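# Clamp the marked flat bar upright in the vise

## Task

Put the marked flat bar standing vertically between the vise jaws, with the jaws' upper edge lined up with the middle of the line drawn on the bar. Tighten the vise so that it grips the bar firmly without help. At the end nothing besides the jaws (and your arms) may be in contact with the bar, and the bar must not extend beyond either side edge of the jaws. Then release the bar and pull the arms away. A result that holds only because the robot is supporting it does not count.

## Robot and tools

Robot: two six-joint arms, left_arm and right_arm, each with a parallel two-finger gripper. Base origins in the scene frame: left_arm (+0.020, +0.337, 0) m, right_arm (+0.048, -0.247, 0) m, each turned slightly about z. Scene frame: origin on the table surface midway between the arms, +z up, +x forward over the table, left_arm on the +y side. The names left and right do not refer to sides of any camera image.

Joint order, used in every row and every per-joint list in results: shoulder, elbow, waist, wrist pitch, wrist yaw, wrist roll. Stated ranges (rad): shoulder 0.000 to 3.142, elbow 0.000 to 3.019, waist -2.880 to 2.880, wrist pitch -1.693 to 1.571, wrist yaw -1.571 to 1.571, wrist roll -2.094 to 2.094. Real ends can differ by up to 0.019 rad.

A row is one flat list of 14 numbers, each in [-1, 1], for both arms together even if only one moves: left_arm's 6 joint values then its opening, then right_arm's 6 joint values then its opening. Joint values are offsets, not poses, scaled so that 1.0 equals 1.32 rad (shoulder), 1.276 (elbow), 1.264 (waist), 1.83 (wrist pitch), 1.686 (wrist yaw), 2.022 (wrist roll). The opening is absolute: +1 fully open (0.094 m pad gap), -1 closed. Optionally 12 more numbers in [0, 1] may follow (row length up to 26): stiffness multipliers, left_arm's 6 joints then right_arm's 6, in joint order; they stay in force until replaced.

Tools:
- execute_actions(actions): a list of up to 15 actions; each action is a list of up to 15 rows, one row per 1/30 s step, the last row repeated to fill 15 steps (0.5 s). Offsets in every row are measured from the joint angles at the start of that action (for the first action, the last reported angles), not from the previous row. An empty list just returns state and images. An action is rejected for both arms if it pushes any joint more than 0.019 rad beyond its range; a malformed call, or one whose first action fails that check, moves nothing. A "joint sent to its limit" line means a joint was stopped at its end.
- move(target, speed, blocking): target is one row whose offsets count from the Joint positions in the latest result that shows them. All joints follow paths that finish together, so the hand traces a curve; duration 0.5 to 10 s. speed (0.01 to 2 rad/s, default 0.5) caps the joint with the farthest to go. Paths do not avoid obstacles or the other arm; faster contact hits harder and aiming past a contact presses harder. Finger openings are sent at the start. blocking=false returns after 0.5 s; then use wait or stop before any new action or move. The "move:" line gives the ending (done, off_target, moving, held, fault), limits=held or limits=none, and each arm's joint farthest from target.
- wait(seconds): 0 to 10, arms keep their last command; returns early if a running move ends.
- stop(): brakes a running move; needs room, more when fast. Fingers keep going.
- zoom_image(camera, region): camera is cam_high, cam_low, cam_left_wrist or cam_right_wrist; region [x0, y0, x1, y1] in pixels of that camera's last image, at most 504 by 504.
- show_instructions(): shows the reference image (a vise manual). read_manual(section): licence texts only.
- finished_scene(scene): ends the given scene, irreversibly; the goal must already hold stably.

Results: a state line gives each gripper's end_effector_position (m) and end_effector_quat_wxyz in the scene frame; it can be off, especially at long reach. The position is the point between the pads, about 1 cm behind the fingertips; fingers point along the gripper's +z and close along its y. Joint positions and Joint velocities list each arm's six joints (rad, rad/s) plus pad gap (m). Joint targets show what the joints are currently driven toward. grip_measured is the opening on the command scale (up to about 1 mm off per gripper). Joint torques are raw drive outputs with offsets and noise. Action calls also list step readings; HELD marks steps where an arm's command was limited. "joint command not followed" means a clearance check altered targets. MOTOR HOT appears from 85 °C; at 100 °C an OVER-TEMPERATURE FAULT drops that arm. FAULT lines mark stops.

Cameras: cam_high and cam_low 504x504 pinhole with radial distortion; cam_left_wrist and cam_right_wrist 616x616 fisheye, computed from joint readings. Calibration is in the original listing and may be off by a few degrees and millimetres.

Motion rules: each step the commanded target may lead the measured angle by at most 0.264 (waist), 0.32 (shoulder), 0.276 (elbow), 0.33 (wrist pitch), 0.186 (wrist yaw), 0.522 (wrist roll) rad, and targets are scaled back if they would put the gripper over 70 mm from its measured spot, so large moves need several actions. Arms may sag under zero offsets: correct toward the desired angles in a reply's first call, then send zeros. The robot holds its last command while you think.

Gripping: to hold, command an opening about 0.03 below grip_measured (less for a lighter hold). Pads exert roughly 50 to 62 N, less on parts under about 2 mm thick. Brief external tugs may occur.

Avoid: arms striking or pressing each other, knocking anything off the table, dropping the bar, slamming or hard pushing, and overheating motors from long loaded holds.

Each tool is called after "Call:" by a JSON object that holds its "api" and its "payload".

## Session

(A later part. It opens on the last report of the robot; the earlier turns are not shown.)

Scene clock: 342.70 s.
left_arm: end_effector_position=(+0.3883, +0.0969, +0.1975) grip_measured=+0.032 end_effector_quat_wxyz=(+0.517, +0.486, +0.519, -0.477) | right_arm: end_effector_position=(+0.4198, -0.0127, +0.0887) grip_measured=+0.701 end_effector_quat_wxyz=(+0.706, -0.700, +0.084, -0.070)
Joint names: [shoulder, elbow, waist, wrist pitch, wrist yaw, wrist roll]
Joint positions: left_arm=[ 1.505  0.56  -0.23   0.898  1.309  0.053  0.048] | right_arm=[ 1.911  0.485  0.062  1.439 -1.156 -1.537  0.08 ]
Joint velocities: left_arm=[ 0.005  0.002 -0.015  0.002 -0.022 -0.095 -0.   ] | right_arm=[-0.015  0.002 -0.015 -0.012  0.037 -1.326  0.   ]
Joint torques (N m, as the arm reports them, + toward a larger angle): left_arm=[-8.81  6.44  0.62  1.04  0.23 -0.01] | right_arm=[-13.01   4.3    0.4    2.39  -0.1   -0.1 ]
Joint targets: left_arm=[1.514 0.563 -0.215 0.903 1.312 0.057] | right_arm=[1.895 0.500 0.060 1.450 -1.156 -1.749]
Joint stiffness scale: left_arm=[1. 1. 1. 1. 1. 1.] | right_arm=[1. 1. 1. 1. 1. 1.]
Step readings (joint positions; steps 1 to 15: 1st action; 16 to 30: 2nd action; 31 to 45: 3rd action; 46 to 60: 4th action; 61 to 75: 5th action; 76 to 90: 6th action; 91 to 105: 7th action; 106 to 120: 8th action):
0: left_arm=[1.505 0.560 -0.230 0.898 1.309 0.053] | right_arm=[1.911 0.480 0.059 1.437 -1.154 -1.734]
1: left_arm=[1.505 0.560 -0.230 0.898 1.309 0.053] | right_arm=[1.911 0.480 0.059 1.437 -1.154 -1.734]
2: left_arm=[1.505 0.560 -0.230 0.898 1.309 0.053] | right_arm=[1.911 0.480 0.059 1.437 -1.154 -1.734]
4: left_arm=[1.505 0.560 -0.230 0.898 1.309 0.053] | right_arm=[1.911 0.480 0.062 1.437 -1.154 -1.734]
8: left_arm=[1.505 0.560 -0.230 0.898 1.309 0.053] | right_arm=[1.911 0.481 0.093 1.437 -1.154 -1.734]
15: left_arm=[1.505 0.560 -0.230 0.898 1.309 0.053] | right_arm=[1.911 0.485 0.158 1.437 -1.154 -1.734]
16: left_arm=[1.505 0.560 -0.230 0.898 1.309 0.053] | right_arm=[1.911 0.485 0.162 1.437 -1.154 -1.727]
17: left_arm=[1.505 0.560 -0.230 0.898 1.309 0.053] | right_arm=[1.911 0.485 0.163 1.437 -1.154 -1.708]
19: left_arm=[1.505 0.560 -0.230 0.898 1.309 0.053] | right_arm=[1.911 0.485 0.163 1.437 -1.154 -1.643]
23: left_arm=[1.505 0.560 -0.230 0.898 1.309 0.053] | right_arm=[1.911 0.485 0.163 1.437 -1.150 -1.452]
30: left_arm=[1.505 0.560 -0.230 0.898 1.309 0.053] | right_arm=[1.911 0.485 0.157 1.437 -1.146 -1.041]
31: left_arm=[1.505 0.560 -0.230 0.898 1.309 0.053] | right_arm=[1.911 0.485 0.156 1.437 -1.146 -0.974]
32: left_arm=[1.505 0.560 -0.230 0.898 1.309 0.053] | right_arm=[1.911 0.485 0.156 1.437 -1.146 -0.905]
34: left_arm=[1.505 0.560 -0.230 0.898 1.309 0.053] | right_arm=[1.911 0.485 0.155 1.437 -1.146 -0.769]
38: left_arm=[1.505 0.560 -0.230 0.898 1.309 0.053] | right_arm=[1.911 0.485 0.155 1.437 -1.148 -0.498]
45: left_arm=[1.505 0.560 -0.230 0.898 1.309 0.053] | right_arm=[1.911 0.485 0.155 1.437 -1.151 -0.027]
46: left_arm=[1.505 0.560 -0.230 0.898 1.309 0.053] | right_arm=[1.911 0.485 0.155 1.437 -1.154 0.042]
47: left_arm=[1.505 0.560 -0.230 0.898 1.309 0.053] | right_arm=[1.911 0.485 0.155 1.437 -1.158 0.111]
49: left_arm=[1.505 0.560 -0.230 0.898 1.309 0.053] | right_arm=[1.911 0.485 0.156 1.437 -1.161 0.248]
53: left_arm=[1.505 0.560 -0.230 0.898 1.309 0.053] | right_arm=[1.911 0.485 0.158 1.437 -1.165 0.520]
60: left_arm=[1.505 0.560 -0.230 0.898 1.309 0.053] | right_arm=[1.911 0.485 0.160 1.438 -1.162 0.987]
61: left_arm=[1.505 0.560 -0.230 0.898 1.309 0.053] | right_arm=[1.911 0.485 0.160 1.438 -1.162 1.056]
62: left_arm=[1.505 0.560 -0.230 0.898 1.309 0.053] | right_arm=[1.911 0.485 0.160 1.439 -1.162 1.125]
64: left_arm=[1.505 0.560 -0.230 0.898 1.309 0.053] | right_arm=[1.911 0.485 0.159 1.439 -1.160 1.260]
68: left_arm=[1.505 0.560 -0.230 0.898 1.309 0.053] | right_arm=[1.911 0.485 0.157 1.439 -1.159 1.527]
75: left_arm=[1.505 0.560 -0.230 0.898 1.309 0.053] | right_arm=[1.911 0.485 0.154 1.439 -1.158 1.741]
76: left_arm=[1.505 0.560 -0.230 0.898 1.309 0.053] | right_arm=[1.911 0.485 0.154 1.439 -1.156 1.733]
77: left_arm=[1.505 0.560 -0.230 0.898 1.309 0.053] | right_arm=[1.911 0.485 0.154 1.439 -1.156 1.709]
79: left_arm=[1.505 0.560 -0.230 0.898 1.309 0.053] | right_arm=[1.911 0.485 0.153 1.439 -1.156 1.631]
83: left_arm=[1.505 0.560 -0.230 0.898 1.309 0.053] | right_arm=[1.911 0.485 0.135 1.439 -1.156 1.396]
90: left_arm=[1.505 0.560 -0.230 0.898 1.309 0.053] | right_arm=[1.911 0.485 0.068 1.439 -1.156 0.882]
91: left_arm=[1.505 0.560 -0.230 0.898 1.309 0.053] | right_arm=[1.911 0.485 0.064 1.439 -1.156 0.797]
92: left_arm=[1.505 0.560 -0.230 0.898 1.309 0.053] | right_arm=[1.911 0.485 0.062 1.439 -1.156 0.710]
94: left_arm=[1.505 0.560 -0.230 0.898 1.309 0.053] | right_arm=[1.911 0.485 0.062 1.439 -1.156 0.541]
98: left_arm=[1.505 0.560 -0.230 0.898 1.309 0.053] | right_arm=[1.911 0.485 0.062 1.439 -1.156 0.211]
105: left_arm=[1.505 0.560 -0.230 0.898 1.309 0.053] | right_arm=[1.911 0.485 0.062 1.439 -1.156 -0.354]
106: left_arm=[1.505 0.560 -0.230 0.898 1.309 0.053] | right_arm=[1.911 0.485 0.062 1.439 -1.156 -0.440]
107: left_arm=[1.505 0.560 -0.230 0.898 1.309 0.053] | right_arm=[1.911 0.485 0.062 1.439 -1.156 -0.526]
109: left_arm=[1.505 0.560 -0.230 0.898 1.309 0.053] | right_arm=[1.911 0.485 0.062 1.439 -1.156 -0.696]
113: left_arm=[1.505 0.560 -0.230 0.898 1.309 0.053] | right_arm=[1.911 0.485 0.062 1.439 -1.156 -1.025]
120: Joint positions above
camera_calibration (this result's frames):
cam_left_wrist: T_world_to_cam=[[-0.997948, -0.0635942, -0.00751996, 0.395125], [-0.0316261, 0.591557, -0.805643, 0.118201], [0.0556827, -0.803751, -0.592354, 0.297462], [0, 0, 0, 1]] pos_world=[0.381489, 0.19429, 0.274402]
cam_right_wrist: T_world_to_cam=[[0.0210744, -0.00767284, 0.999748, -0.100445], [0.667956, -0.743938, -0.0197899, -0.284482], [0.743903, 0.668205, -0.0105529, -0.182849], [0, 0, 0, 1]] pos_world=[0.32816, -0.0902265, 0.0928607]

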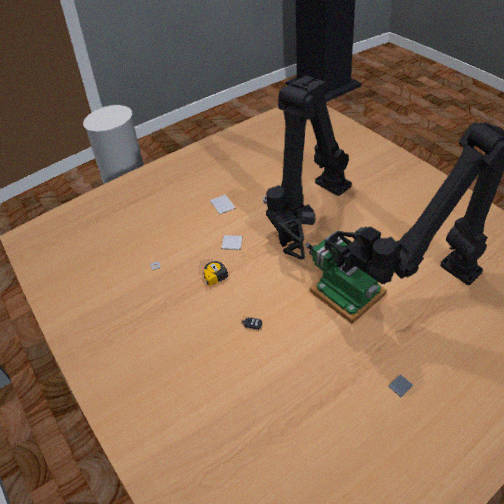

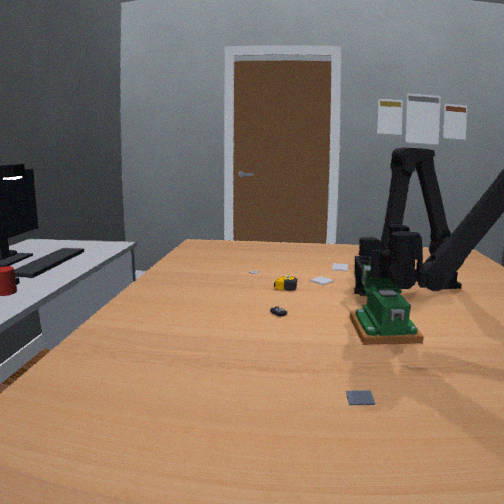

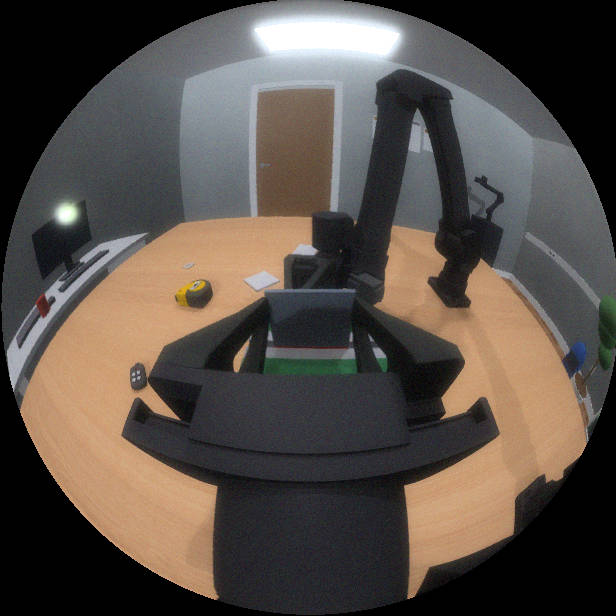

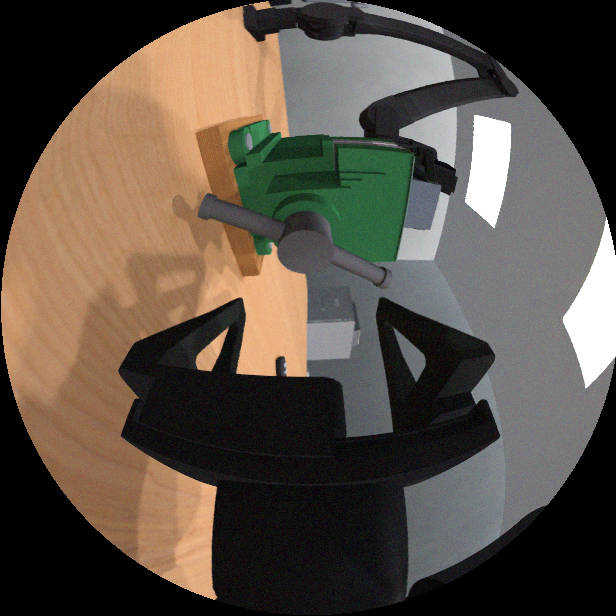

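Call:
{"api": "execute_actions", "payload": {"actions": [[[0.0068,0.0024,0.012,0.003,0.0018,0.002,0.0,-0.012,0.012,0.004,0.006,0.0,-0.103,0.7],[0.0068,0.0024,0.012,0.003,0.0018,0.002,0.0,-0.012,0.012,0.010,0.006,0.0,-0.103,0.7],[0.0068,0.0024,0.012,0.003,0.0018,0.002,0.0,-0.012,0.012,0.017,0.006,0.0,-0.103,0.7],[0.0068,0.0024,0.012,0.003,0.0018,0.002,0.0,-0.012,0.012,0.024,0.006,0.0,-0.103,0.7],[0.0068,0.0024,0.012,0.003,0.0018,0.002,0.0,-0.012,0.012,0.031,0.006,0.0,-0.103,0.7],[0.0068,0.0024,0.012,0.003,0.0018,0.002,0.0,-0.012,0.012,0.038,0.006,0.0,-0.103,0.7],[0.0068,0.0024,0.012,0.003,0.0018,0.002,0.0,-0.012,0.012,0.045,0.006,0.0,-0.103,0.7],[0.0068,0.0024,0.012,0.003,0.0018,0.002,0.0,-0.012,0.012,0.052,0.006,0.0,-0.103,0.7],[0.0068,0.0024,0.012,0.003,0.0018,0.002,0.0,-0.012,0.012,0.059,0.006,0.0,-0.103,0.7],[0.0068,0.0024,0.012,0.003,0.0018,0.002,0.0,-0.012,0.012,0.066,0.006,0.0,-0.103,0.7],[0.0068,0.0024,0.012,0.003,0.0018,0.002,0.0,-0.012,0.012,0.073,0.006,0.0,-0.103,0.7],[0.0068,0.0024,0.012,0.003,0.0018,0.002,0.0,-0.012,0.012,0.079,0.006,0.0,-0.103,0.7],[0.0068,0.0024,0.012,0.003,0.0018,0.002,0.0,-0.012,0.012,0.0833,0.006,0.0,-0.103,0.7]],[[0.0068,0.0024,0.012,0.003,0.0018,0.002,0.0,-0.012,0.012,0.007,0.006,0.0,0.033,0.7],[0.0068,0.0024,0.012,0.003,0.0018,0.002,0.0,-0.012,0.012,0.007,0.006,0.0,0.066,0.7],[0.0068,0.0024,0.012,0.003,0.0018,0.002,0.0,-0.012,0.012,0.007,0.006,0.0,0.099,0.7],[0.0068,0.0024,0.012,0.003,0.0018,0.002,0.0,-0.012,0.012,0.007,0.006,0.0,0.132,0.7],[0.0068,0.0024,0.012,0.003,0.0018,0.002,0.0,-0.012,0.012,0.007,0.006,0.0,0.165,0.7],[0.0068,0.0024,0.012,0.003,0.0018,0.002,0.0,-0.012,0.012,0.007,0.006,0.0,0.198,0.7],[0.0068,0.0024,0.012,0.003,0.0018,0.002,0.0,-0.012,0.012,0.007,0.006,0.0,0.231,0.7],[0.0068,0.0024,0.012,0.003,0.0018,0.002,0.0,-0.012,0.012,0.007,0.006,0.0,0.264,0.7],[0.0068,0.0024,0.012,0.003,0.0018,0.002,0.0,-0.012,0.012,0.007,0.006,0.0,0.297,0.7],[0.0068,0.0024,0.012,0.003,0.0018,0.002,0.0,-0.012,0.012,0.007,0.006,0.0,0.330,0.7],[0.0068,0.0024,0.012,0.003,0.0018,0.002,0.0,-0.012,0.012,0.007,0.006,0.0,0.363,0.7],[0.0068,0.0024,0.012,0.003,0.0018,0.002,0.0,-0.012,0.012,0.007,0.006,0.0,0.396,0.7],[0.0068,0.0024,0.012,0.003,0.0018,0.002,0.0,-0.012,0.012,0.007,0.006,0.0,0.429,0.7],[0.0068,0.0024,0.012,0.003,0.0018,0.002,0.0,-0.012,0.012,0.007,0.006,0.0,0.462,0.7],[0.0068,0.0024,0.012,0.003,0.0018,0.002,0.0,-0.012,0.012,0.007,0.006,0.0,0.495,0.7]],[[0.0068,0.0024,0.012,0.003,0.0018,0.002,0.0,-0.012,0.012,0.007,0.007,-0.004,0.198,0.7],[0.0068,0.0024,0.012,0.003,0.0018,0.002,0.0,-0.012,0.012,0.007,0.007,-0.004,0.231,0.7],[0.0068,0.0024,0.012,0.003,0.0018,0.002,0.0,-0.012,0.012,0.007,0.007,-0.004,0.264,0.7],[0.0068,0.0024,0.012,0.003,0.0018,0.002,0.0,-0.012,0.012,0.007,0.007,-0.004,0.297,0.7],[0.0068,0.0024,0.012,0.003,0.0018,0.002,0.0,-0.012,0.012,0.007,0.007,-0.004,0.330,0.7],[0.0068,0.0024,0.012,0.003,0.0018,0.002,0.0,-0.012,0.012,0.007,0.007,-0.004,0.363,0.7],[0.0068,0.0024,0.012,0.003,0.0018,0.002,0.0,-0.012,0.012,0.007,0.007,-0.004,0.396,0.7],[0.0068,0.0024,0.012,0.003,0.0018,0.002,0.0,-0.012,0.012,0.007,0.007,-0.004,0.429,0.7],[0.0068,0.0024,0.012,0.003,0.0018,0.002,0.0,-0.012,0.012,0.007,0.007,-0.004,0.462,0.7],[0.0068,0.0024,0.012,0.003,0.0018,0.002,0.0,-0.012,0.012,0.007,0.007,-0.004,0.495,0.7],[0.0068,0.0024,0.012,0.003,0.0018,0.002,0.0,-0.012,0.012,0.007,0.007,-0.004,0.528,0.7],[0.0068,0.0024,0.012,0.003,0.0018,0.002,0.0,-0.012,0.012,0.007,0.007,-0.004,0.561,0.7],[0.0068,0.0024,0.012,0.003,0.0018,0.002,0.0,-0.012,0.012,0.007,0.007,-0.004,0.594,0.7],[0.0068,0.0024,0.012,0.003,0.0018,0.002,0.0,-0.012,0.012,0.007,0.007,-0.004,0.627,0.7],[0.0068,0.0024,0.012,0.003,0.0018,0.002,0.0,-0.012,0.012,0.007,0.007,-0.004,0.660,0.7]],[[0.0068,0.0024,0.012,0.003,0.0018,0.002,0.0,-0.012,0.012,0.007,0.007,-0.004,0.30,0.7,1,1,1,1,1,1,1,1,1,1,1,0.55],[0.0068,0.0024,0.012,0.003,0.0018,0.002,0.0,-0.012,0.012,0.007,0.007,-0.004,0.70,0.7]],[[0.0068,0.0024,0.012,0.003,0.0018,0.002,0.0,-0.012,0.012,0.007,0.007,-0.004,0.50,0.7]]]}}

Scene clock: 359.10 s.
left_arm: end_effector_position=(+0.3885, +0.0967, +0.1975) grip_measured=+0.032 end_effector_quat_wxyz=(+0.517, +0.486, +0.520, -0.476) | right_arm: end_effector_position=(+0.3966, +0.0205, +0.0891) grip_measured=+0.701 end_effector_quat_wxyz=(-0.030, +0.117, +0.695, +0.709)
Joint names: [shoulder, elbow, waist, wrist pitch, wrist yaw, wrist roll]
Joint positions: left_arm=[ 1.505  0.56  -0.23   0.898  1.308  0.053  0.048] | right_arm=[ 1.911  0.485  0.154  1.441 -1.158  1.795  0.08 ]
Joint velocities: left_arm=[-0.005 -0.022 -0.015 -0.017 -0.022  0.007  0.001] | right_arm=[-0.005 -0.002 -0.034  0.002  0.007  0.637 -0.   ]
Joint torques (N m, as the arm reports them, + toward a larger angle): left_arm=[-9.16  6.71  0.34  1.24  0.37 -0.03] | right_arm=[-13.18   4.5    1.98   2.61  -0.59   0.3 ]
Joint targets: left_arm=[1.514 0.563 -0.215 0.903 1.312 0.057] | right_arm=[1.895 0.501 0.170 1.453 -1.170 1.997]
Joint stiffness scale: left_arm=[1. 1. 1. 1. 1. 1.] | right_arm=[1.   1.   1.   1.   1.   0.55]
Step readings (joint positions; steps 1 to 15: 1st action; 16 to 30: 2nd action; 31 to 45: 3rd action; 46 to 60: 4th action; 61 to 75: 5th action):
0: left_arm=[1.505 0.560 -0.230 0.898 1.309 0.053] | right_arm=[1.911 0.485 0.062 1.439 -1.156 -1.734]
1: left_arm=[1.505 0.560 -0.230 0.898 1.309 0.053] | right_arm=[1.911 0.485 0.062 1.439 -1.156 -1.734]
2: left_arm=[1.505 0.560 -0.230 0.898 1.309 0.053] | right_arm=[1.911 0.485 0.062 1.439 -1.156 -1.734]
4: left_arm=[1.505 0.560 -0.230 0.898 1.309 0.053] | right_arm=[1.911 0.485 0.066 1.439 -1.156 -1.734]
8: left_arm=[1.505 0.560 -0.230 0.898 1.309 0.053] | right_arm=[1.911 0.485 0.096 1.439 -1.156 -1.734]
15: left_arm=[1.505 0.560 -0.230 0.898 1.309 0.053] | right_arm=[1.911 0.485 0.161 1.439 -1.156 -1.734]
16: left_arm=[1.505 0.560 -0.230 0.898 1.309 0.053] | right_arm=[1.911 0.485 0.164 1.439 -1.156 -1.726]
17: left_arm=[1.505 0.560 -0.230 0.898 1.309 0.053] | right_arm=[1.911 0.485 0.164 1.439 -1.156 -1.708]
19: left_arm=[1.505 0.560 -0.230 0.898 1.309 0.053] | right_arm=[1.911 0.485 0.164 1.439 -1.156 -1.643]
23: left_arm=[1.505 0.560 -0.230 0.898 1.309 0.053] | right_arm=[1.911 0.485 0.164 1.439 -1.151 -1.451]
30: left_arm=[1.505 0.560 -0.230 0.898 1.309 0.053] | right_arm=[1.911 0.485 0.158 1.439 -1.147 -1.040]
31: left_arm=[1.505 0.560 -0.230 0.898 1.309 0.053] | right_arm=[1.911 0.485 0.157 1.439 -1.147 -0.973]
32: left_arm=[1.505 0.560 -0.230 0.898 1.309 0.053] | right_arm=[1.911 0.485 0.157 1.439 -1.147 -0.904]
34: left_arm=[1.505 0.560 -0.230 0.898 1.309 0.053] | right_arm=[1.911 0.485 0.156 1.439 -1.148 -0.768]
38: left_arm=[1.505 0.560 -0.230 0.898 1.309 0.053] | right_arm=[1.911 0.485 0.156 1.439 -1.148 -0.497]
45: left_arm=[1.505 0.560 -0.230 0.898 1.309 0.053] | right_arm=[1.911 0.485 0.156 1.439 -1.152 -0.026]
46: left_arm=[1.505 0.560 -0.230 0.898 1.309 0.053] | right_arm=[1.911 0.485 0.156 1.439 -1.156 0.051]
47: left_arm=[1.505 0.560 -0.230 0.898 1.309 0.053] | right_arm=[1.911 0.485 0.156 1.439 -1.159 0.124]
49: left_arm=[1.505 0.560 -0.230 0.898 1.309 0.053] | right_arm=[1.911 0.485 0.157 1.439 -1.162 0.258]
53: left_arm=[1.505 0.560 -0.230 0.898 1.309 0.053] | right_arm=[1.911 0.485 0.159 1.439 -1.166 0.526]
60: left_arm=[1.505 0.560 -0.230 0.898 1.309 0.053] | right_arm=[1.911 0.485 0.161 1.440 -1.163 0.986]
61: left_arm=[1.505 0.560 -0.230 0.898 1.308 0.053] | right_arm=[1.911 0.485 0.161 1.441 -1.163 1.049]
62: left_arm=[1.505 0.560 -0.230 0.898 1.308 0.053] | right_arm=[1.911 0.485 0.161 1.441 -1.163 1.115]
64: left_arm=[1.505 0.560 -0.230 0.898 1.308 0.053] | right_arm=[1.911 0.485 0.161 1.441 -1.161 1.247]
68: left_arm=[1.505 0.560 -0.230 0.898 1.308 0.053] | right_arm=[1.911 0.485 0.158 1.441 -1.159 1.509]
75: Joint positions above
camera_calibration (this result's frames):
cam_left_wrist: T_world_to_cam=[[-0.997874, -0.064734, -0.00753797, 0.395372], [-0.0322913, 0.591578, -0.805601, 0.118517], [0.0566091, -0.803645, -0.59241, 0.296989], [0, 0, 0, 1]] pos_world=[0.381547, 0.194156, 0.274397]
cam_right_wrist: T_world_to_cam=[[-0.205366, 0.0346786, -0.978071, 0.165038], [-0.862116, -0.47943, 0.16402, 0.340764], [-0.463228, 0.876895, 0.128355, 0.274254], [0, 0, 0, 1]] pos_world=[0.454714, -0.0828423, 0.0703248]

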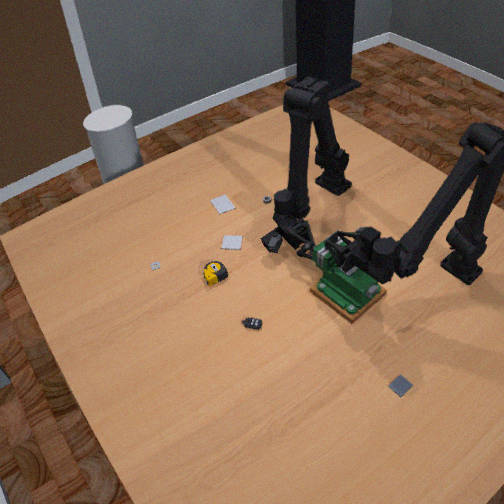

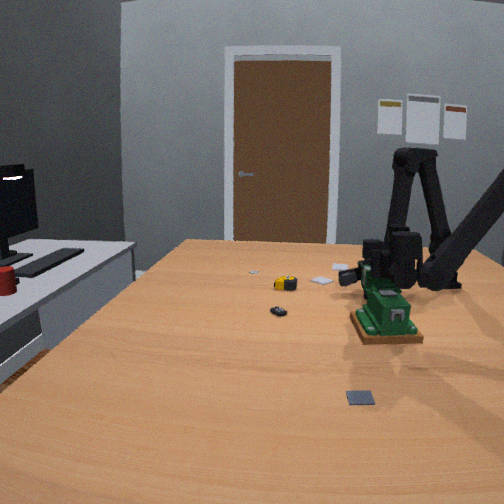

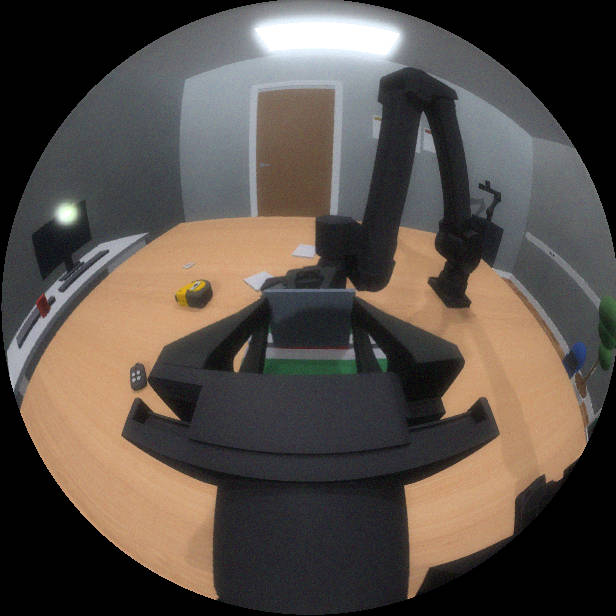

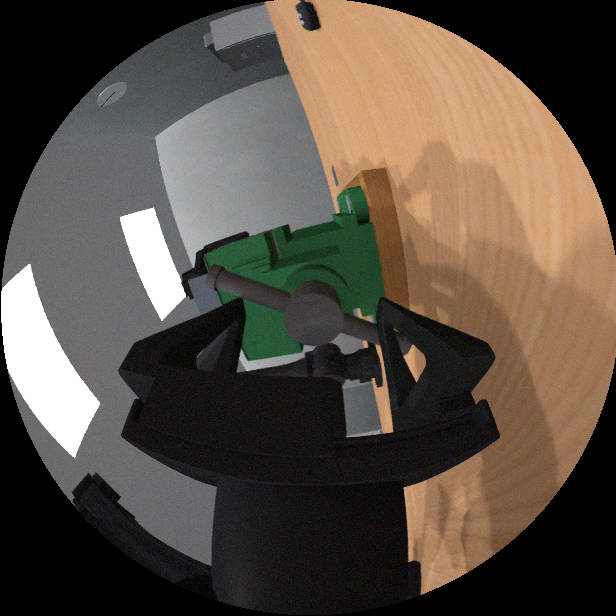

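Call:
{"api": "zoom_image", "payload": {"camera": "cam_left_wrist", "region": [260, 330, 365, 365]}}

Region (260, 330, 365, 365) of cam_left_wrist's 616x616 image, scaled by 4.800, with more detail than that image has.

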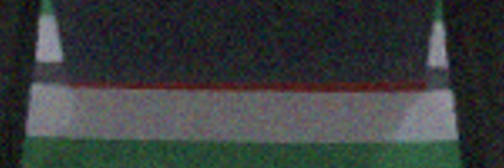

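Call:
{"api": "execute_actions", "payload": {"actions": [[[0.0068,0.0024,0.012,0.003,0.0018,0.002,0.0,-0.012,0.012,0.004,0.006,0.0,0.027,0.7,1,1,1,1,1,1,1,1,1,1,1,1],[0.0068,0.0024,0.012,0.003,0.0018,0.002,0.0,-0.012,0.012,0.0,0.006,0.0,-0.012,0.7],[0.0068,0.0024,0.012,0.003,0.0018,0.002,0.0,-0.012,0.012,-0.007,0.006,0.0,-0.052,0.7],[0.0068,0.0024,0.012,0.003,0.0018,0.002,0.0,-0.012,0.012,-0.014,0.006,0.0,-0.091,0.7],[0.0068,0.0024,0.012,0.003,0.0018,0.002,0.0,-0.012,0.012,-0.021,0.006,0.0,-0.131,0.7],[0.0068,0.0024,0.012,0.003,0.0018,0.002,0.0,-0.012,0.012,-0.027,0.006,0.0,-0.170,0.7],[0.0068,0.0024,0.012,0.003,0.0018,0.002,0.0,-0.012,0.012,-0.034,0.006,0.0,-0.210,0.7],[0.0068,0.0024,0.012,0.003,0.0018,0.002,0.0,-0.012,0.012,-0.041,0.006,0.0,-0.249,0.7],[0.0068,0.0024,0.012,0.003,0.0018,0.002,0.0,-0.012,0.012,-0.048,0.006,0.0,-0.289,0.7],[0.0068,0.0024,0.012,0.003,0.0018,0.002,0.0,-0.012,0.012,-0.055,0.006,0.0,-0.329,0.7],[0.0068,0.0024,0.012,0.003,0.0018,0.002,0.0,-0.012,0.012,-0.062,0.006,0.0,-0.368,0.7],[0.0068,0.0024,0.012,0.003,0.0018,0.002,0.0,-0.012,0.012,-0.068,0.006,0.0,-0.408,0.7],[0.0068,0.0024,0.012,0.003,0.0018,0.002,0.0,-0.012,0.012,-0.075,0.006,0.0,-0.447,0.7],[0.0068,0.0024,0.012,0.003,0.0018,0.002,0.0,-0.012,0.012,-0.075,0.006,0.0,-0.487,0.7],[0.0068,0.0024,0.012,0.003,0.0018,0.002,0.0,-0.012,0.012,-0.075,0.006,0.0,-0.526,0.7]],[[0.0068,0.0024,0.012,0.003,0.0018,0.002,0.0,-0.012,0.012,-0.006,0.006,0.0,-0.233,0.7],[0.0068,0.0024,0.012,0.003,0.0018,0.002,0.0,-0.012,0.012,-0.006,0.006,0.0,-0.272,0.7],[0.0068,0.0024,0.012,0.003,0.0018,0.002,0.0,-0.012,0.012,-0.006,0.006,0.0,-0.312,0.7],[0.0068,0.0024,0.012,0.003,0.0018,0.002,0.0,-0.012,0.012,-0.006,0.006,0.0,-0.351,0.7],[0.0068,0.0024,0.012,0.003,0.0018,0.002,0.0,-0.012,0.012,-0.006,0.006,0.0,-0.391,0.7],[0.0068,0.0024,0.012,0.003,0.0018,0.002,0.0,-0.012,0.012,-0.006,0.006,0.0,-0.430,0.7],[0.0068,0.0024,0.012,0.003,0.0018,0.002,0.0,-0.012,0.012,-0.006,0.006,0.0,-0.470,0.7],[0.0068,0.0024,0.012,0.003,0.0018,0.002,0.0,-0.012,0.012,-0.006,0.006,0.0,-0.509,0.7],[0.0068,0.0024,0.012,0.003,0.0018,0.002,0.0,-0.012,0.012,-0.006,0.006,0.0,-0.549,0.7],[0.0068,0.0024,0.012,0.003,0.0018,0.002,0.0,-0.012,0.012,-0.006,0.006,0.0,-0.589,0.7],[0.0068,0.0024,0.012,0.003,0.0018,0.002,0.0,-0.012,0.012,-0.006,0.006,0.0,-0.628,0.7],[0.0068,0.0024,0.012,0.003,0.0018,0.002,0.0,-0.012,0.012,-0.006,0.006,0.0,-0.668,0.7],[0.0068,0.0024,0.012,0.003,0.0018,0.002,0.0,-0.012,0.012,-0.006,0.006,0.0,-0.707,0.7],[0.0068,0.0024,0.012,0.003,0.0018,0.002,0.0,-0.012,0.012,-0.006,0.006,0.0,-0.747,0.7],[0.0068,0.0024,0.012,0.003,0.0018,0.002,0.0,-0.012,0.012,-0.006,0.006,0.0,-0.786,0.7]],[[0.0068,0.0024,0.012,0.003,0.0018,0.002,0.0,-0.012,0.012,-0.002,0.006,0.0,-0.233,0.7],[0.0068,0.0024,0.012,0.003,0.0018,0.002,0.0,-0.012,0.012,-0.002,0.006,0.0,-0.272,0.7],[0.0068,0.0024,0.012,0.003,0.0018,0.002,0.0,-0.012,0.012,-0.002,0.006,0.0,-0.312,0.7],[0.0068,0.0024,0.012,0.003,0.0018,0.002,0.0,-0.012,0.012,-0.002,0.006,0.0,-0.351,0.7],[0.0068,0.0024,0.012,0.003,0.0018,0.002,0.0,-0.012,0.012,-0.002,0.006,0.0,-0.391,0.7],[0.0068,0.0024,0.012,0.003,0.0018,0.002,0.0,-0.012,0.012,-0.002,0.006,0.0,-0.430,0.7],[0.0068,0.0024,0.012,0.003,0.0018,0.002,0.0,-0.012,0.012,-0.002,0.006,0.0,-0.470,0.7],[0.0068,0.0024,0.012,0.003,0.0018,0.002,0.0,-0.012,0.012,-0.002,0.006,0.0,-0.509,0.7],[0.0068,0.0024,0.012,0.003,0.0018,0.002,0.0,-0.012,0.012,-0.002,0.006,0.0,-0.549,0.7],[0.0068,0.0024,0.012,0.003,0.0018,0.002,0.0,-0.012,0.012,-0.002,0.006,0.0,-0.589,0.7],[0.0068,0.0024,0.012,0.003,0.0018,0.002,0.0,-0.012,0.012,-0.002,0.006,0.0,-0.628,0.7],[0.0068,0.0024,0.012,0.003,0.0018,0.002,0.0,-0.012,0.012,-0.002,0.006,0.0,-0.668,0.7],[0.0068,0.0024,0.012,0.003,0.0018,0.002,0.0,-0.012,0.012,-0.002,0.006,0.0,-0.705,0.7]]]}}

Scene clock: 370.27 s.
left_arm: end_effector_position=(+0.3884, +0.0966, +0.1975) grip_measured=+0.032 end_effector_quat_wxyz=(+0.517, +0.486, +0.520, -0.476) | right_arm: end_effector_position=(+0.4198, -0.0127, +0.0891) grip_measured=+0.701 end_effector_quat_wxyz=(+0.709, -0.690, +0.144, -0.008)
Joint names: [shoulder, elbow, waist, wrist pitch, wrist yaw, wrist roll]
Joint positions: left_arm=[ 1.505  0.56  -0.231  0.898  1.308  0.053  0.048] | right_arm=[ 1.911  0.485  0.062  1.441 -1.157 -1.362  0.08 ]
Joint velocities: left_arm=[-0.005 -0.002 -0.015 -0.012  0.022 -0.11  -0.001] | right_arm=[-0.005  0.002 -0.005 -0.007 -0.051 -1.473  0.001]
Joint torques (N m, as the arm reports them, + toward a larger angle): left_arm=[-8.97  6.69  1.48  0.94  0.23  0.01] | right_arm=[-13.04   4.31   0.39   2.39  -0.1   -0.1 ]
Joint targets: left_arm=[1.514 0.563 -0.216 0.903 1.311 0.057] | right_arm=[1.895 0.501 0.060 1.452 -1.157 -1.591]
Joint stiffness scale: left_arm=[1. 1. 1. 1. 1. 1.] | right_arm=[1. 1. 1. 1. 1. 1.]
Step readings (joint positions; steps 1 to 15: 1st action; 16 to 30: 2nd action; 31 to 45: 3rd action):
0: left_arm=[1.505 0.560 -0.231 0.898 1.308 0.053] | right_arm=[1.911 0.485 0.154 1.441 -1.158 1.931]
1: left_arm=[1.505 0.560 -0.231 0.898 1.308 0.053] | right_arm=[1.911 0.485 0.154 1.441 -1.157 1.923]
2: left_arm=[1.505 0.560 -0.231 0.898 1.308 0.053] | right_arm=[1.911 0.485 0.154 1.441 -1.157 1.900]
4: left_arm=[1.505 0.560 -0.231 0.898 1.308 0.053] | right_arm=[1.911 0.485 0.153 1.441 -1.157 1.821]
8: left_arm=[1.505 0.560 -0.231 0.898 1.308 0.053] | right_arm=[1.911 0.485 0.135 1.441 -1.157 1.585]
15: left_arm=[1.505 0.560 -0.231 0.898 1.308 0.053] | right_arm=[1.911 0.485 0.068 1.441 -1.157 1.071]
16: left_arm=[1.505 0.560 -0.231 0.898 1.308 0.053] | right_arm=[1.911 0.485 0.064 1.441 -1.157 0.986]
17: left_arm=[1.505 0.560 -0.231 0.898 1.308 0.053] | right_arm=[1.911 0.485 0.062 1.441 -1.157 0.899]
19: left_arm=[1.505 0.560 -0.231 0.898 1.308 0.053] | right_arm=[1.911 0.485 0.062 1.441 -1.157 0.730]
23: left_arm=[1.505 0.560 -0.231 0.898 1.308 0.053] | right_arm=[1.911 0.485 0.062 1.441 -1.157 0.400]
30: left_arm=[1.505 0.560 -0.231 0.898 1.308 0.053] | right_arm=[1.911 0.485 0.062 1.441 -1.157 -0.165]
31: left_arm=[1.505 0.560 -0.231 0.898 1.308 0.053] | right_arm=[1.911 0.485 0.062 1.441 -1.157 -0.251]
32: left_arm=[1.505 0.560 -0.231 0.898 1.308 0.053] | right_arm=[1.911 0.485 0.062 1.441 -1.157 -0.338]
34: left_arm=[1.505 0.560 -0.231 0.898 1.308 0.053] | right_arm=[1.911 0.485 0.062 1.441 -1.157 -0.507]
38: left_arm=[1.505 0.560 -0.231 0.898 1.308 0.053] | right_arm=[1.911 0.485 0.062 1.441 -1.157 -0.836]
45: Joint positions above
camera_calibration (this result's frames):
cam_left_wrist: T_world_to_cam=[[-0.997874, -0.0647335, -0.00754249, 0.395338], [-0.0322883, 0.591592, -0.805591, 0.11859], [0.0566108, -0.803635, -0.592424, 0.296881], [0, 0, 0, 1]] pos_world=[0.38152, 0.194019, 0.274396]
cam_right_wrist: T_world_to_cam=[[0.187879, -0.0455432, 0.981136, -0.169704], [0.653917, -0.739551, -0.159549, -0.26609], [0.732867, 0.671558, -0.109165, -0.169465], [0, 0, 0, 1]] pos_world=[0.33008, -0.0907107, 0.105548]

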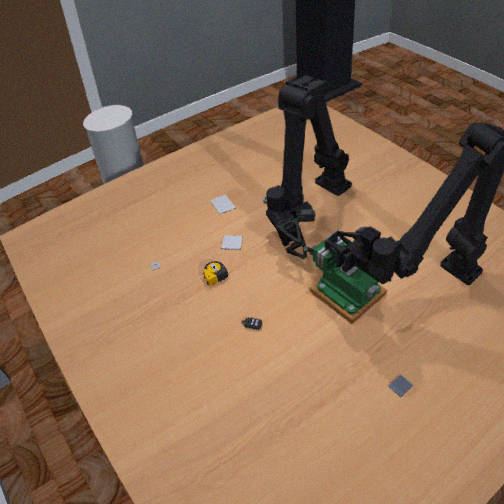

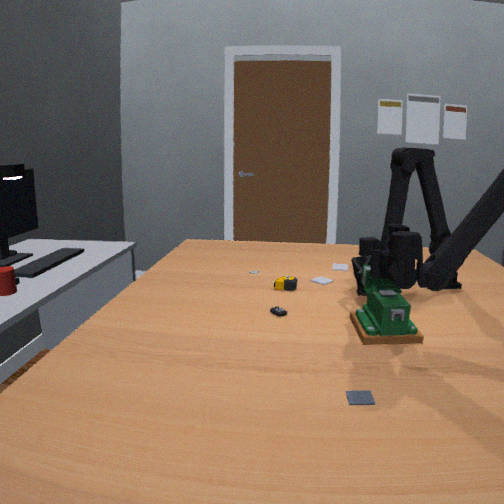

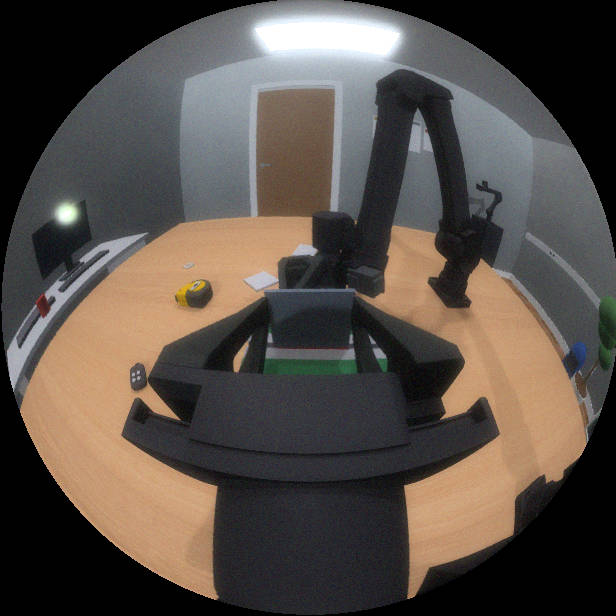

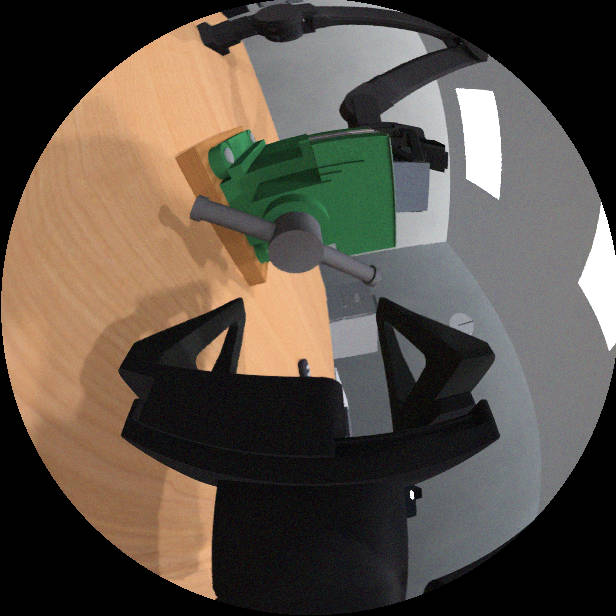

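Call:
{"api": "zoom_image", "payload": {"camera": "cam_left_wrist", "region": [260, 330, 365, 365]}}

Region (260, 330, 365, 365) of cam_left_wrist's 616x616 image, scaled by 4.800, with more detail than that image has.

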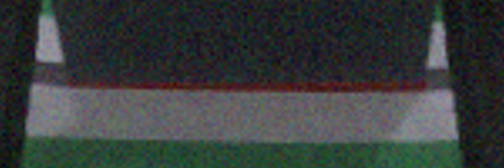

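Call:
{"api": "execute_actions", "payload": {"actions": [[[0.0068,0.0024,0.006,0.003,0.0018,0.002,0.0,-0.012,0.012,0.004,0.006,0.0,-0.113,0.7],[0.0068,0.0024,0.003,0.003,0.0018,0.002,0.0,-0.012,0.012,0.010,0.006,0.0,-0.113,0.7],[0.0068,0.0024,0.0,0.003,0.0018,0.002,0.0,-0.012,0.012,0.017,0.006,0.0,-0.113,0.7],[0.0068,0.0024,-0.003,0.003,0.0018,0.002,0.0,-0.012,0.012,0.024,0.006,0.0,-0.113,0.7],[0.0068,0.0024,-0.003,0.003,0.0018,0.002,0.0,-0.012,0.012,0.031,0.006,0.0,-0.113,0.7],[0.0068,0.0024,-0.003,0.003,0.0018,0.002,0.0,-0.012,0.012,0.038,0.006,0.0,-0.113,0.7],[0.0068,0.0024,-0.003,0.003,0.0018,0.002,0.0,-0.012,0.012,0.045,0.006,0.0,-0.113,0.7],[0.0068,0.0024,-0.003,0.003,0.0018,0.002,0.0,-0.012,0.012,0.052,0.006,0.0,-0.113,0.7],[0.0068,0.0024,-0.003,0.003,0.0018,0.002,0.0,-0.012,0.012,0.059,0.006,0.0,-0.113,0.7],[0.0068,0.0024,-0.003,0.003,0.0018,0.002,0.0,-0.012,0.012,0.066,0.006,0.0,-0.113,0.7],[0.0068,0.0024,-0.003,0.003,0.0018,0.002,0.0,-0.012,0.012,0.073,0.006,0.0,-0.113,0.7],[0.0068,0.0024,-0.003,0.003,0.0018,0.002,0.0,-0.012,0.012,0.080,0.006,0.0,-0.113,0.7],[0.0068,0.0024,-0.003,0.003,0.0018,0.002,0.0,-0.012,0.012,0.087,0.006,0.0,-0.113,0.7]],[[0.0068,0.0024,-0.003,0.003,0.0018,0.002,0.0,-0.012,0.012,0.007,0.006,0.0,0.033,0.7],[0.0068,0.0024,-0.003,0.003,0.0018,0.002,0.0,-0.012,0.012,0.007,0.006,0.0,0.066,0.7],[0.0068,0.0024,-0.003,0.003,0.0018,0.002,0.0,-0.012,0.012,0.007,0.006,0.0,0.099,0.7],[0.0068,0.0024,-0.003,0.003,0.0018,0.002,0.0,-0.012,0.012,0.007,0.006,0.0,0.132,0.7],[0.0068,0.0024,-0.003,0.003,0.0018,0.002,0.0,-0.012,0.012,0.007,0.006,0.0,0.165,0.7],[0.0068,0.0024,-0.003,0.003,0.0018,0.002,0.0,-0.012,0.012,0.007,0.006,0.0,0.198,0.7],[0.0068,0.0024,-0.003,0.003,0.0018,0.002,0.0,-0.012,0.012,0.007,0.006,0.0,0.231,0.7],[0.0068,0.0024,-0.003,0.003,0.0018,0.002,0.0,-0.012,0.012,0.007,0.006,0.0,0.264,0.7],[0.0068,0.0024,-0.003,0.003,0.0018,0.002,0.0,-0.012,0.012,0.007,0.006,0.0,0.297,0.7],[0.0068,0.0024,-0.003,0.003,0.0018,0.002,0.0,-0.012,0.012,0.007,0.006,0.0,0.330,0.7],[0.0068,0.0024,-0.003,0.003,0.0018,0.002,0.0,-0.012,0.012,0.007,0.006,0.0,0.363,0.7],[0.0068,0.0024,-0.003,0.003,0.0018,0.002,0.0,-0.012,0.012,0.007,0.006,0.0,0.396,0.7],[0.0068,0.0024,-0.003,0.003,0.0018,0.002,0.0,-0.012,0.012,0.007,0.006,0.0,0.429,0.7],[0.0068,0.0024,-0.003,0.003,0.0018,0.002,0.0,-0.012,0.012,0.007,0.006,0.0,0.462,0.7],[0.0068,0.0024,-0.003,0.003,0.0018,0.002,0.0,-0.012,0.012,0.007,0.006,0.0,0.495,0.7]],[[0.0068,0.0024,-0.003,0.003,0.0018,0.002,0.0,-0.012,0.012,0.008,0.007,-0.004,0.60,0.7,1,1,1,1,1,1,1,1,1,1,1,0.4]],[[0.0068,0.0024,-0.003,0.003,0.0018,0.002,0.0,-0.012,0.012,0.008,0.007,-0.004,0.40,0.7]]]}}

Scene clock: 381.03 s.
left_arm: end_effector_position=(+0.3883, +0.0957, +0.1975) grip_measured=+0.032 end_effector_quat_wxyz=(+0.517, +0.486, +0.520, -0.476) | right_arm: end_effector_position=(+0.3918, +0.0248, +0.0892) grip_measured=+0.701 end_effector_quat_wxyz=(+0.376, -0.309, +0.633, +0.602)
Joint names: [shoulder, elbow, waist, wrist pitch, wrist yaw, wrist roll]
Joint positions: left_arm=[ 1.505  0.56  -0.233  0.898  1.304  0.053  0.048] | right_arm=[ 1.911  0.485  0.166  1.442 -1.167  0.574  0.08 ]
Joint velocities: left_arm=[-0.024 -0.007 -0.005 -0.012  0.007  0.022 -0.001] | right_arm=[-0.015 -0.017 -0.005 -0.007  0.007  0.491 -0.001]
Joint torques (N m, as the arm reports them, + toward a larger angle): left_arm=[-8.44  6.6  -0.05  1.01  0.34  0.02] | right_arm=[-13.19   4.43   1.33   2.67   0.05   0.29]
Joint targets: left_arm=[1.514 0.563 -0.237 0.903 1.308 0.057] | right_arm=[1.895 0.501 0.173 1.454 -1.163 0.776]
Joint stiffness scale: left_arm=[1. 1. 1. 1. 1. 1.] | right_arm=[1.  1.  1.  1.  1.  0.4]
Step readings (joint positions; steps 1 to 15: 1st action; 16 to 30: 2nd action; 31 to 45: 3rd action; 46 to 60: 4th action):
0: left_arm=[1.505 0.560 -0.231 0.898 1.308 0.053] | right_arm=[1.911 0.485 0.062 1.441 -1.157 -1.575]
1: left_arm=[1.505 0.560 -0.231 0.898 1.308 0.053] | right_arm=[1.911 0.485 0.062 1.441 -1.157 -1.575]
2: left_arm=[1.505 0.560 -0.232 0.898 1.307 0.053] | right_arm=[1.911 0.485 0.063 1.441 -1.157 -1.575]
4: left_arm=[1.505 0.560 -0.232 0.898 1.306 0.053] | right_arm=[1.911 0.485 0.066 1.441 -1.157 -1.575]
8: left_arm=[1.505 0.560 -0.233 0.898 1.306 0.053] | right_arm=[1.911 0.485 0.096 1.441 -1.157 -1.575]
15: left_arm=[1.505 0.560 -0.233 0.898 1.306 0.053] | right_arm=[1.911 0.485 0.164 1.441 -1.157 -1.575]
16: left_arm=[1.505 0.560 -0.233 0.898 1.306 0.053] | right_arm=[1.911 0.485 0.167 1.441 -1.157 -1.568]
17: left_arm=[1.505 0.560 -0.233 0.898 1.306 0.053] | right_arm=[1.911 0.485 0.169 1.441 -1.157 -1.549]
19: left_arm=[1.505 0.560 -0.233 0.898 1.306 0.053] | right_arm=[1.911 0.485 0.169 1.441 -1.157 -1.484]
23: left_arm=[1.505 0.560 -0.233 0.898 1.306 0.053] | right_arm=[1.911 0.485 0.169 1.441 -1.153 -1.292]
30: left_arm=[1.505 0.560 -0.233 0.898 1.306 0.053] | right_arm=[1.911 0.485 0.164 1.441 -1.151 -0.880]
31: left_arm=[1.505 0.560 -0.233 0.898 1.305 0.053] | right_arm=[1.911 0.485 0.164 1.441 -1.151 -0.804]
32: left_arm=[1.505 0.560 -0.233 0.898 1.305 0.053] | right_arm=[1.911 0.485 0.163 1.441 -1.151 -0.732]
34: left_arm=[1.505 0.560 -0.233 0.898 1.305 0.053] | right_arm=[1.911 0.485 0.163 1.441 -1.151 -0.614]
38: left_arm=[1.505 0.560 -0.233 0.898 1.305 0.053] | right_arm=[1.911 0.485 0.163 1.441 -1.151 -0.395]
45: left_arm=[1.505 0.560 -0.233 0.898 1.304 0.053] | right_arm=[1.911 0.485 0.163 1.441 -1.156 -0.033]
46: left_arm=[1.505 0.560 -0.233 0.898 1.304 0.053] | right_arm=[1.911 0.485 0.163 1.441 -1.159 0.018]
47: left_arm=[1.505 0.560 -0.233 0.898 1.304 0.053] | right_arm=[1.911 0.485 0.163 1.441 -1.161 0.073]
49: left_arm=[1.505 0.560 -0.233 0.898 1.304 0.053] | right_arm=[1.911 0.485 0.164 1.441 -1.164 0.183]
53: left_arm=[1.505 0.560 -0.233 0.898 1.304 0.053] | right_arm=[1.911 0.485 0.165 1.441 -1.167 0.389]
60: Joint positions above
camera_calibration (this result's frames):
cam_left_wrist: T_world_to_cam=[[-0.997849, -0.0651097, -0.00757888, 0.395191], [-0.03249, 0.591694, -0.805508, 0.119178], [0.0569307, -0.803529, -0.592537, 0.296002], [0, 0, 0, 1]] pos_world=[0.381362, 0.19306, 0.274386]
cam_right_wrist: T_world_to_cam=[[0.843691, -0.0817184, -0.530573, -0.284087], [-0.487737, -0.529589, -0.694009, 0.269767], [-0.224272, 0.844309, -0.486666, 0.230309], [0, 0, 0, 1]] pos_world=[0.422909, -0.0748015, 0.148576]

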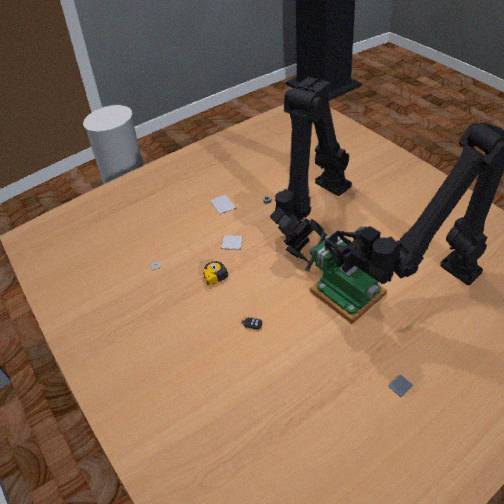

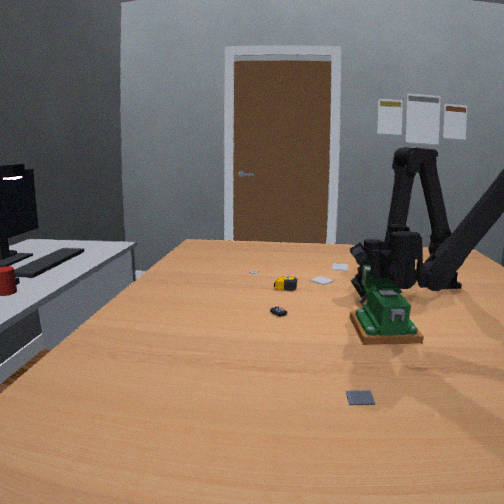

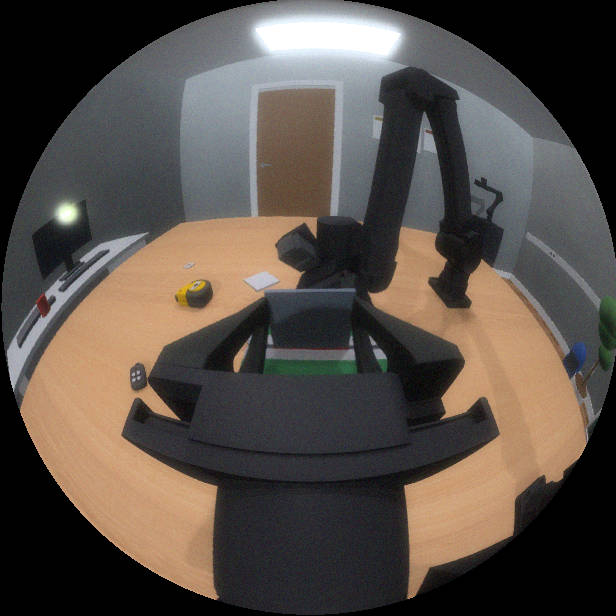

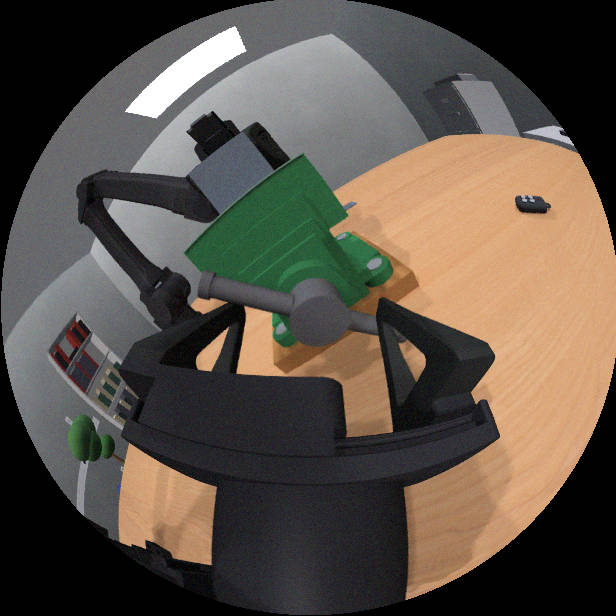

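Call:
{"api": "zoom_image", "payload": {"camera": "cam_left_wrist", "region": [260, 330, 365, 365]}}

Region (260, 330, 365, 365) of cam_left_wrist's 616x616 image, scaled by 4.800, with more detail than that image has.

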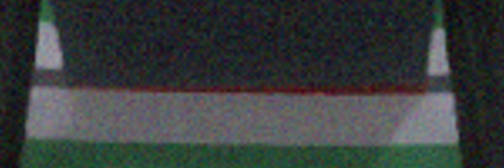

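Call:
{"api": "execute_actions", "payload": {"actions": [[[0.0068,0.0024,-0.003,0.003,0.0018,0.002,0.0,-0.012,0.012,0.008,0.007,0.0,0.15,0.7],[0.0068,0.0024,-0.003,0.003,0.0018,0.002,0.0,-0.012,0.012,0.008,0.007,0.0,0.20,0.7],[0.0068,0.0024,-0.003,0.003,0.0018,0.002,0.0,-0.012,0.012,0.008,0.007,0.0,0.25,0.7],[0.0068,0.0024,-0.003,0.003,0.0018,0.002,0.0,-0.012,0.012,0.008,0.007,0.0,0.30,0.7],[0.0068,0.0024,-0.003,0.003,0.0018,0.002,0.0,-0.012,0.012,0.008,0.007,0.0,0.35,0.7],[0.0068,0.0024,-0.003,0.003,0.0018,0.002,0.0,-0.012,0.012,0.008,0.007,0.0,0.40,0.7],[0.0068,0.0024,-0.003,0.003,0.0018,0.002,0.0,-0.012,0.012,0.008,0.007,0.0,0.45,0.7]]]}}

Scene clock: 385.60 s.
left_arm: end_effector_position=(+0.3884, +0.0957, +0.1975) grip_measured=+0.032 end_effector_quat_wxyz=(+0.517, +0.486, +0.520, -0.476) | right_arm: end_effector_position=(+0.3943, +0.0247, +0.0902) grip_measured=+0.701 end_effector_quat_wxyz=(+0.166, -0.085, +0.699, +0.691)
Joint names: [shoulder, elbow, waist, wrist pitch, wrist yaw, wrist roll]
Joint positions: left_arm=[ 1.505  0.56  -0.233  0.898  1.304  0.053  0.048] | right_arm=[ 1.911  0.487  0.166  1.447 -1.157  1.236  0.08 ]
Joint velocities: left_arm=[-0.005 -0.007 -0.005 -0.007  0.022  0.037  0.   ] | right_arm=[-0.015  0.007  0.005 -0.002  0.007  0.608 -0.   ]
Joint torques (N m, as the arm reports them, + toward a larger angle): left_arm=[-8.38  6.85 -0.14  1.23  0.38 -0.02] | right_arm=[-13.27   4.29   1.74   2.44  -0.48   0.33]
Joint targets: left_arm=[1.514 0.563 -0.237 0.903 1.307 0.057] | right_arm=[1.895 0.501 0.176 1.455 -1.167 1.484]
Joint stiffness scale: left_arm=[1. 1. 1. 1. 1. 1.] | right_arm=[1.  1.  1.  1.  1.  0.4]
Step readings (joint positions):
0: left_arm=[1.505 0.560 -0.233 0.898 1.304 0.053] | right_arm=[1.911 0.485 0.166 1.444 -1.165 0.684]
1: left_arm=[1.505 0.560 -0.233 0.898 1.304 0.053] | right_arm=[1.911 0.485 0.166 1.444 -1.165 0.693]
2: left_arm=[1.505 0.560 -0.233 0.898 1.304 0.053] | right_arm=[1.911 0.485 0.166 1.444 -1.165 0.714]
4: left_arm=[1.505 0.560 -0.233 0.898 1.304 0.053] | right_arm=[1.911 0.485 0.166 1.445 -1.164 0.785]
8: left_arm=[1.505 0.560 -0.233 0.898 1.304 0.053] | right_arm=[1.911 0.485 0.166 1.447 -1.160 0.991]
15: Joint positions above
camera_calibration (this result's frames):
cam_left_wrist: T_world_to_cam=[[-0.997824, -0.0654898, -0.00758346, 0.395284], [-0.0327127, 0.591696, -0.805497, 0.119259], [0.0572389, -0.803497, -0.592551, 0.29588], [0, 0, 0, 1]] pos_world=[0.38139, 0.193061, 0.274384]
cam_right_wrist: T_world_to_cam=[[0.347798, -0.0283825, -0.93714, -0.0547105], [-0.822629, -0.488766, -0.290497, 0.366284], [-0.449797, 0.871953, -0.19334, 0.293248], [0, 0, 0, 1]] pos_world=[0.452246, -0.0782245, 0.111829]

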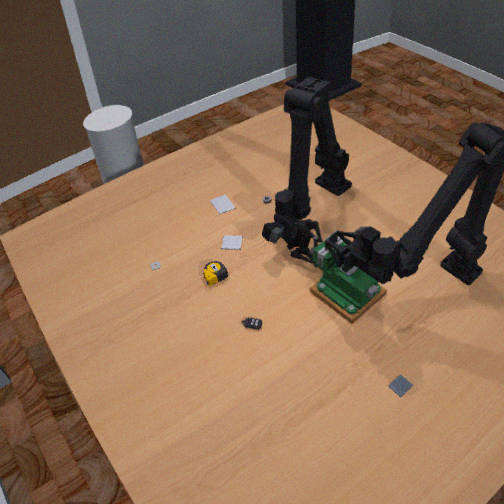

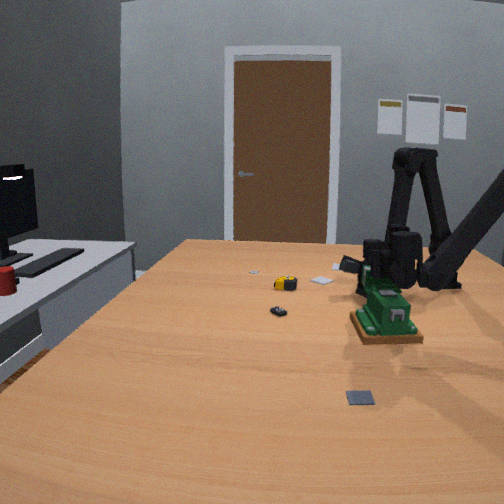

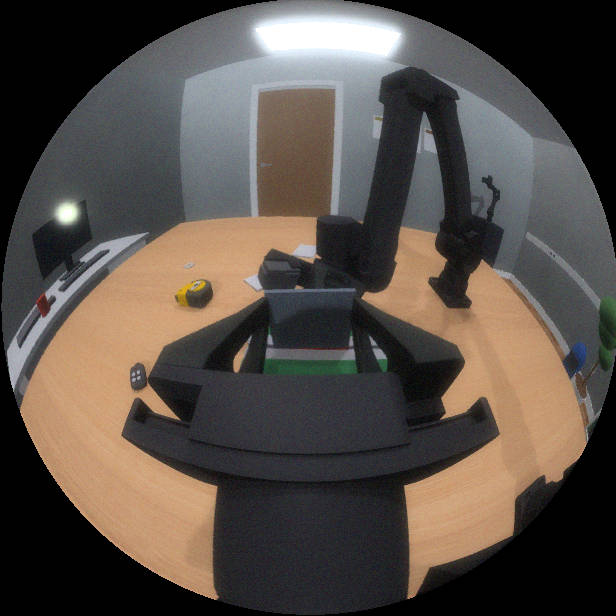

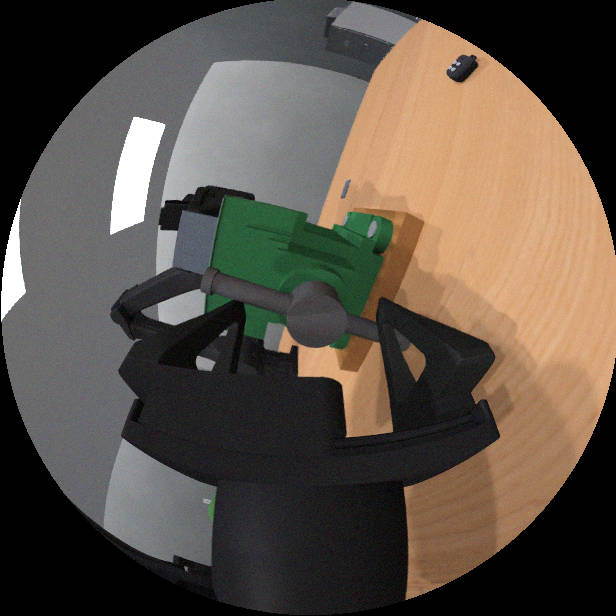

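Call:
{"api": "zoom_image", "payload": {"camera": "cam_left_wrist", "region": [260, 330, 365, 365]}}

Region (260, 330, 365, 365) of cam_left_wrist's 616x616 image, scaled by 4.800, with more detail than that image has.

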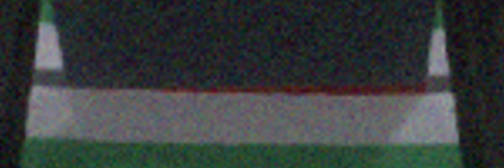

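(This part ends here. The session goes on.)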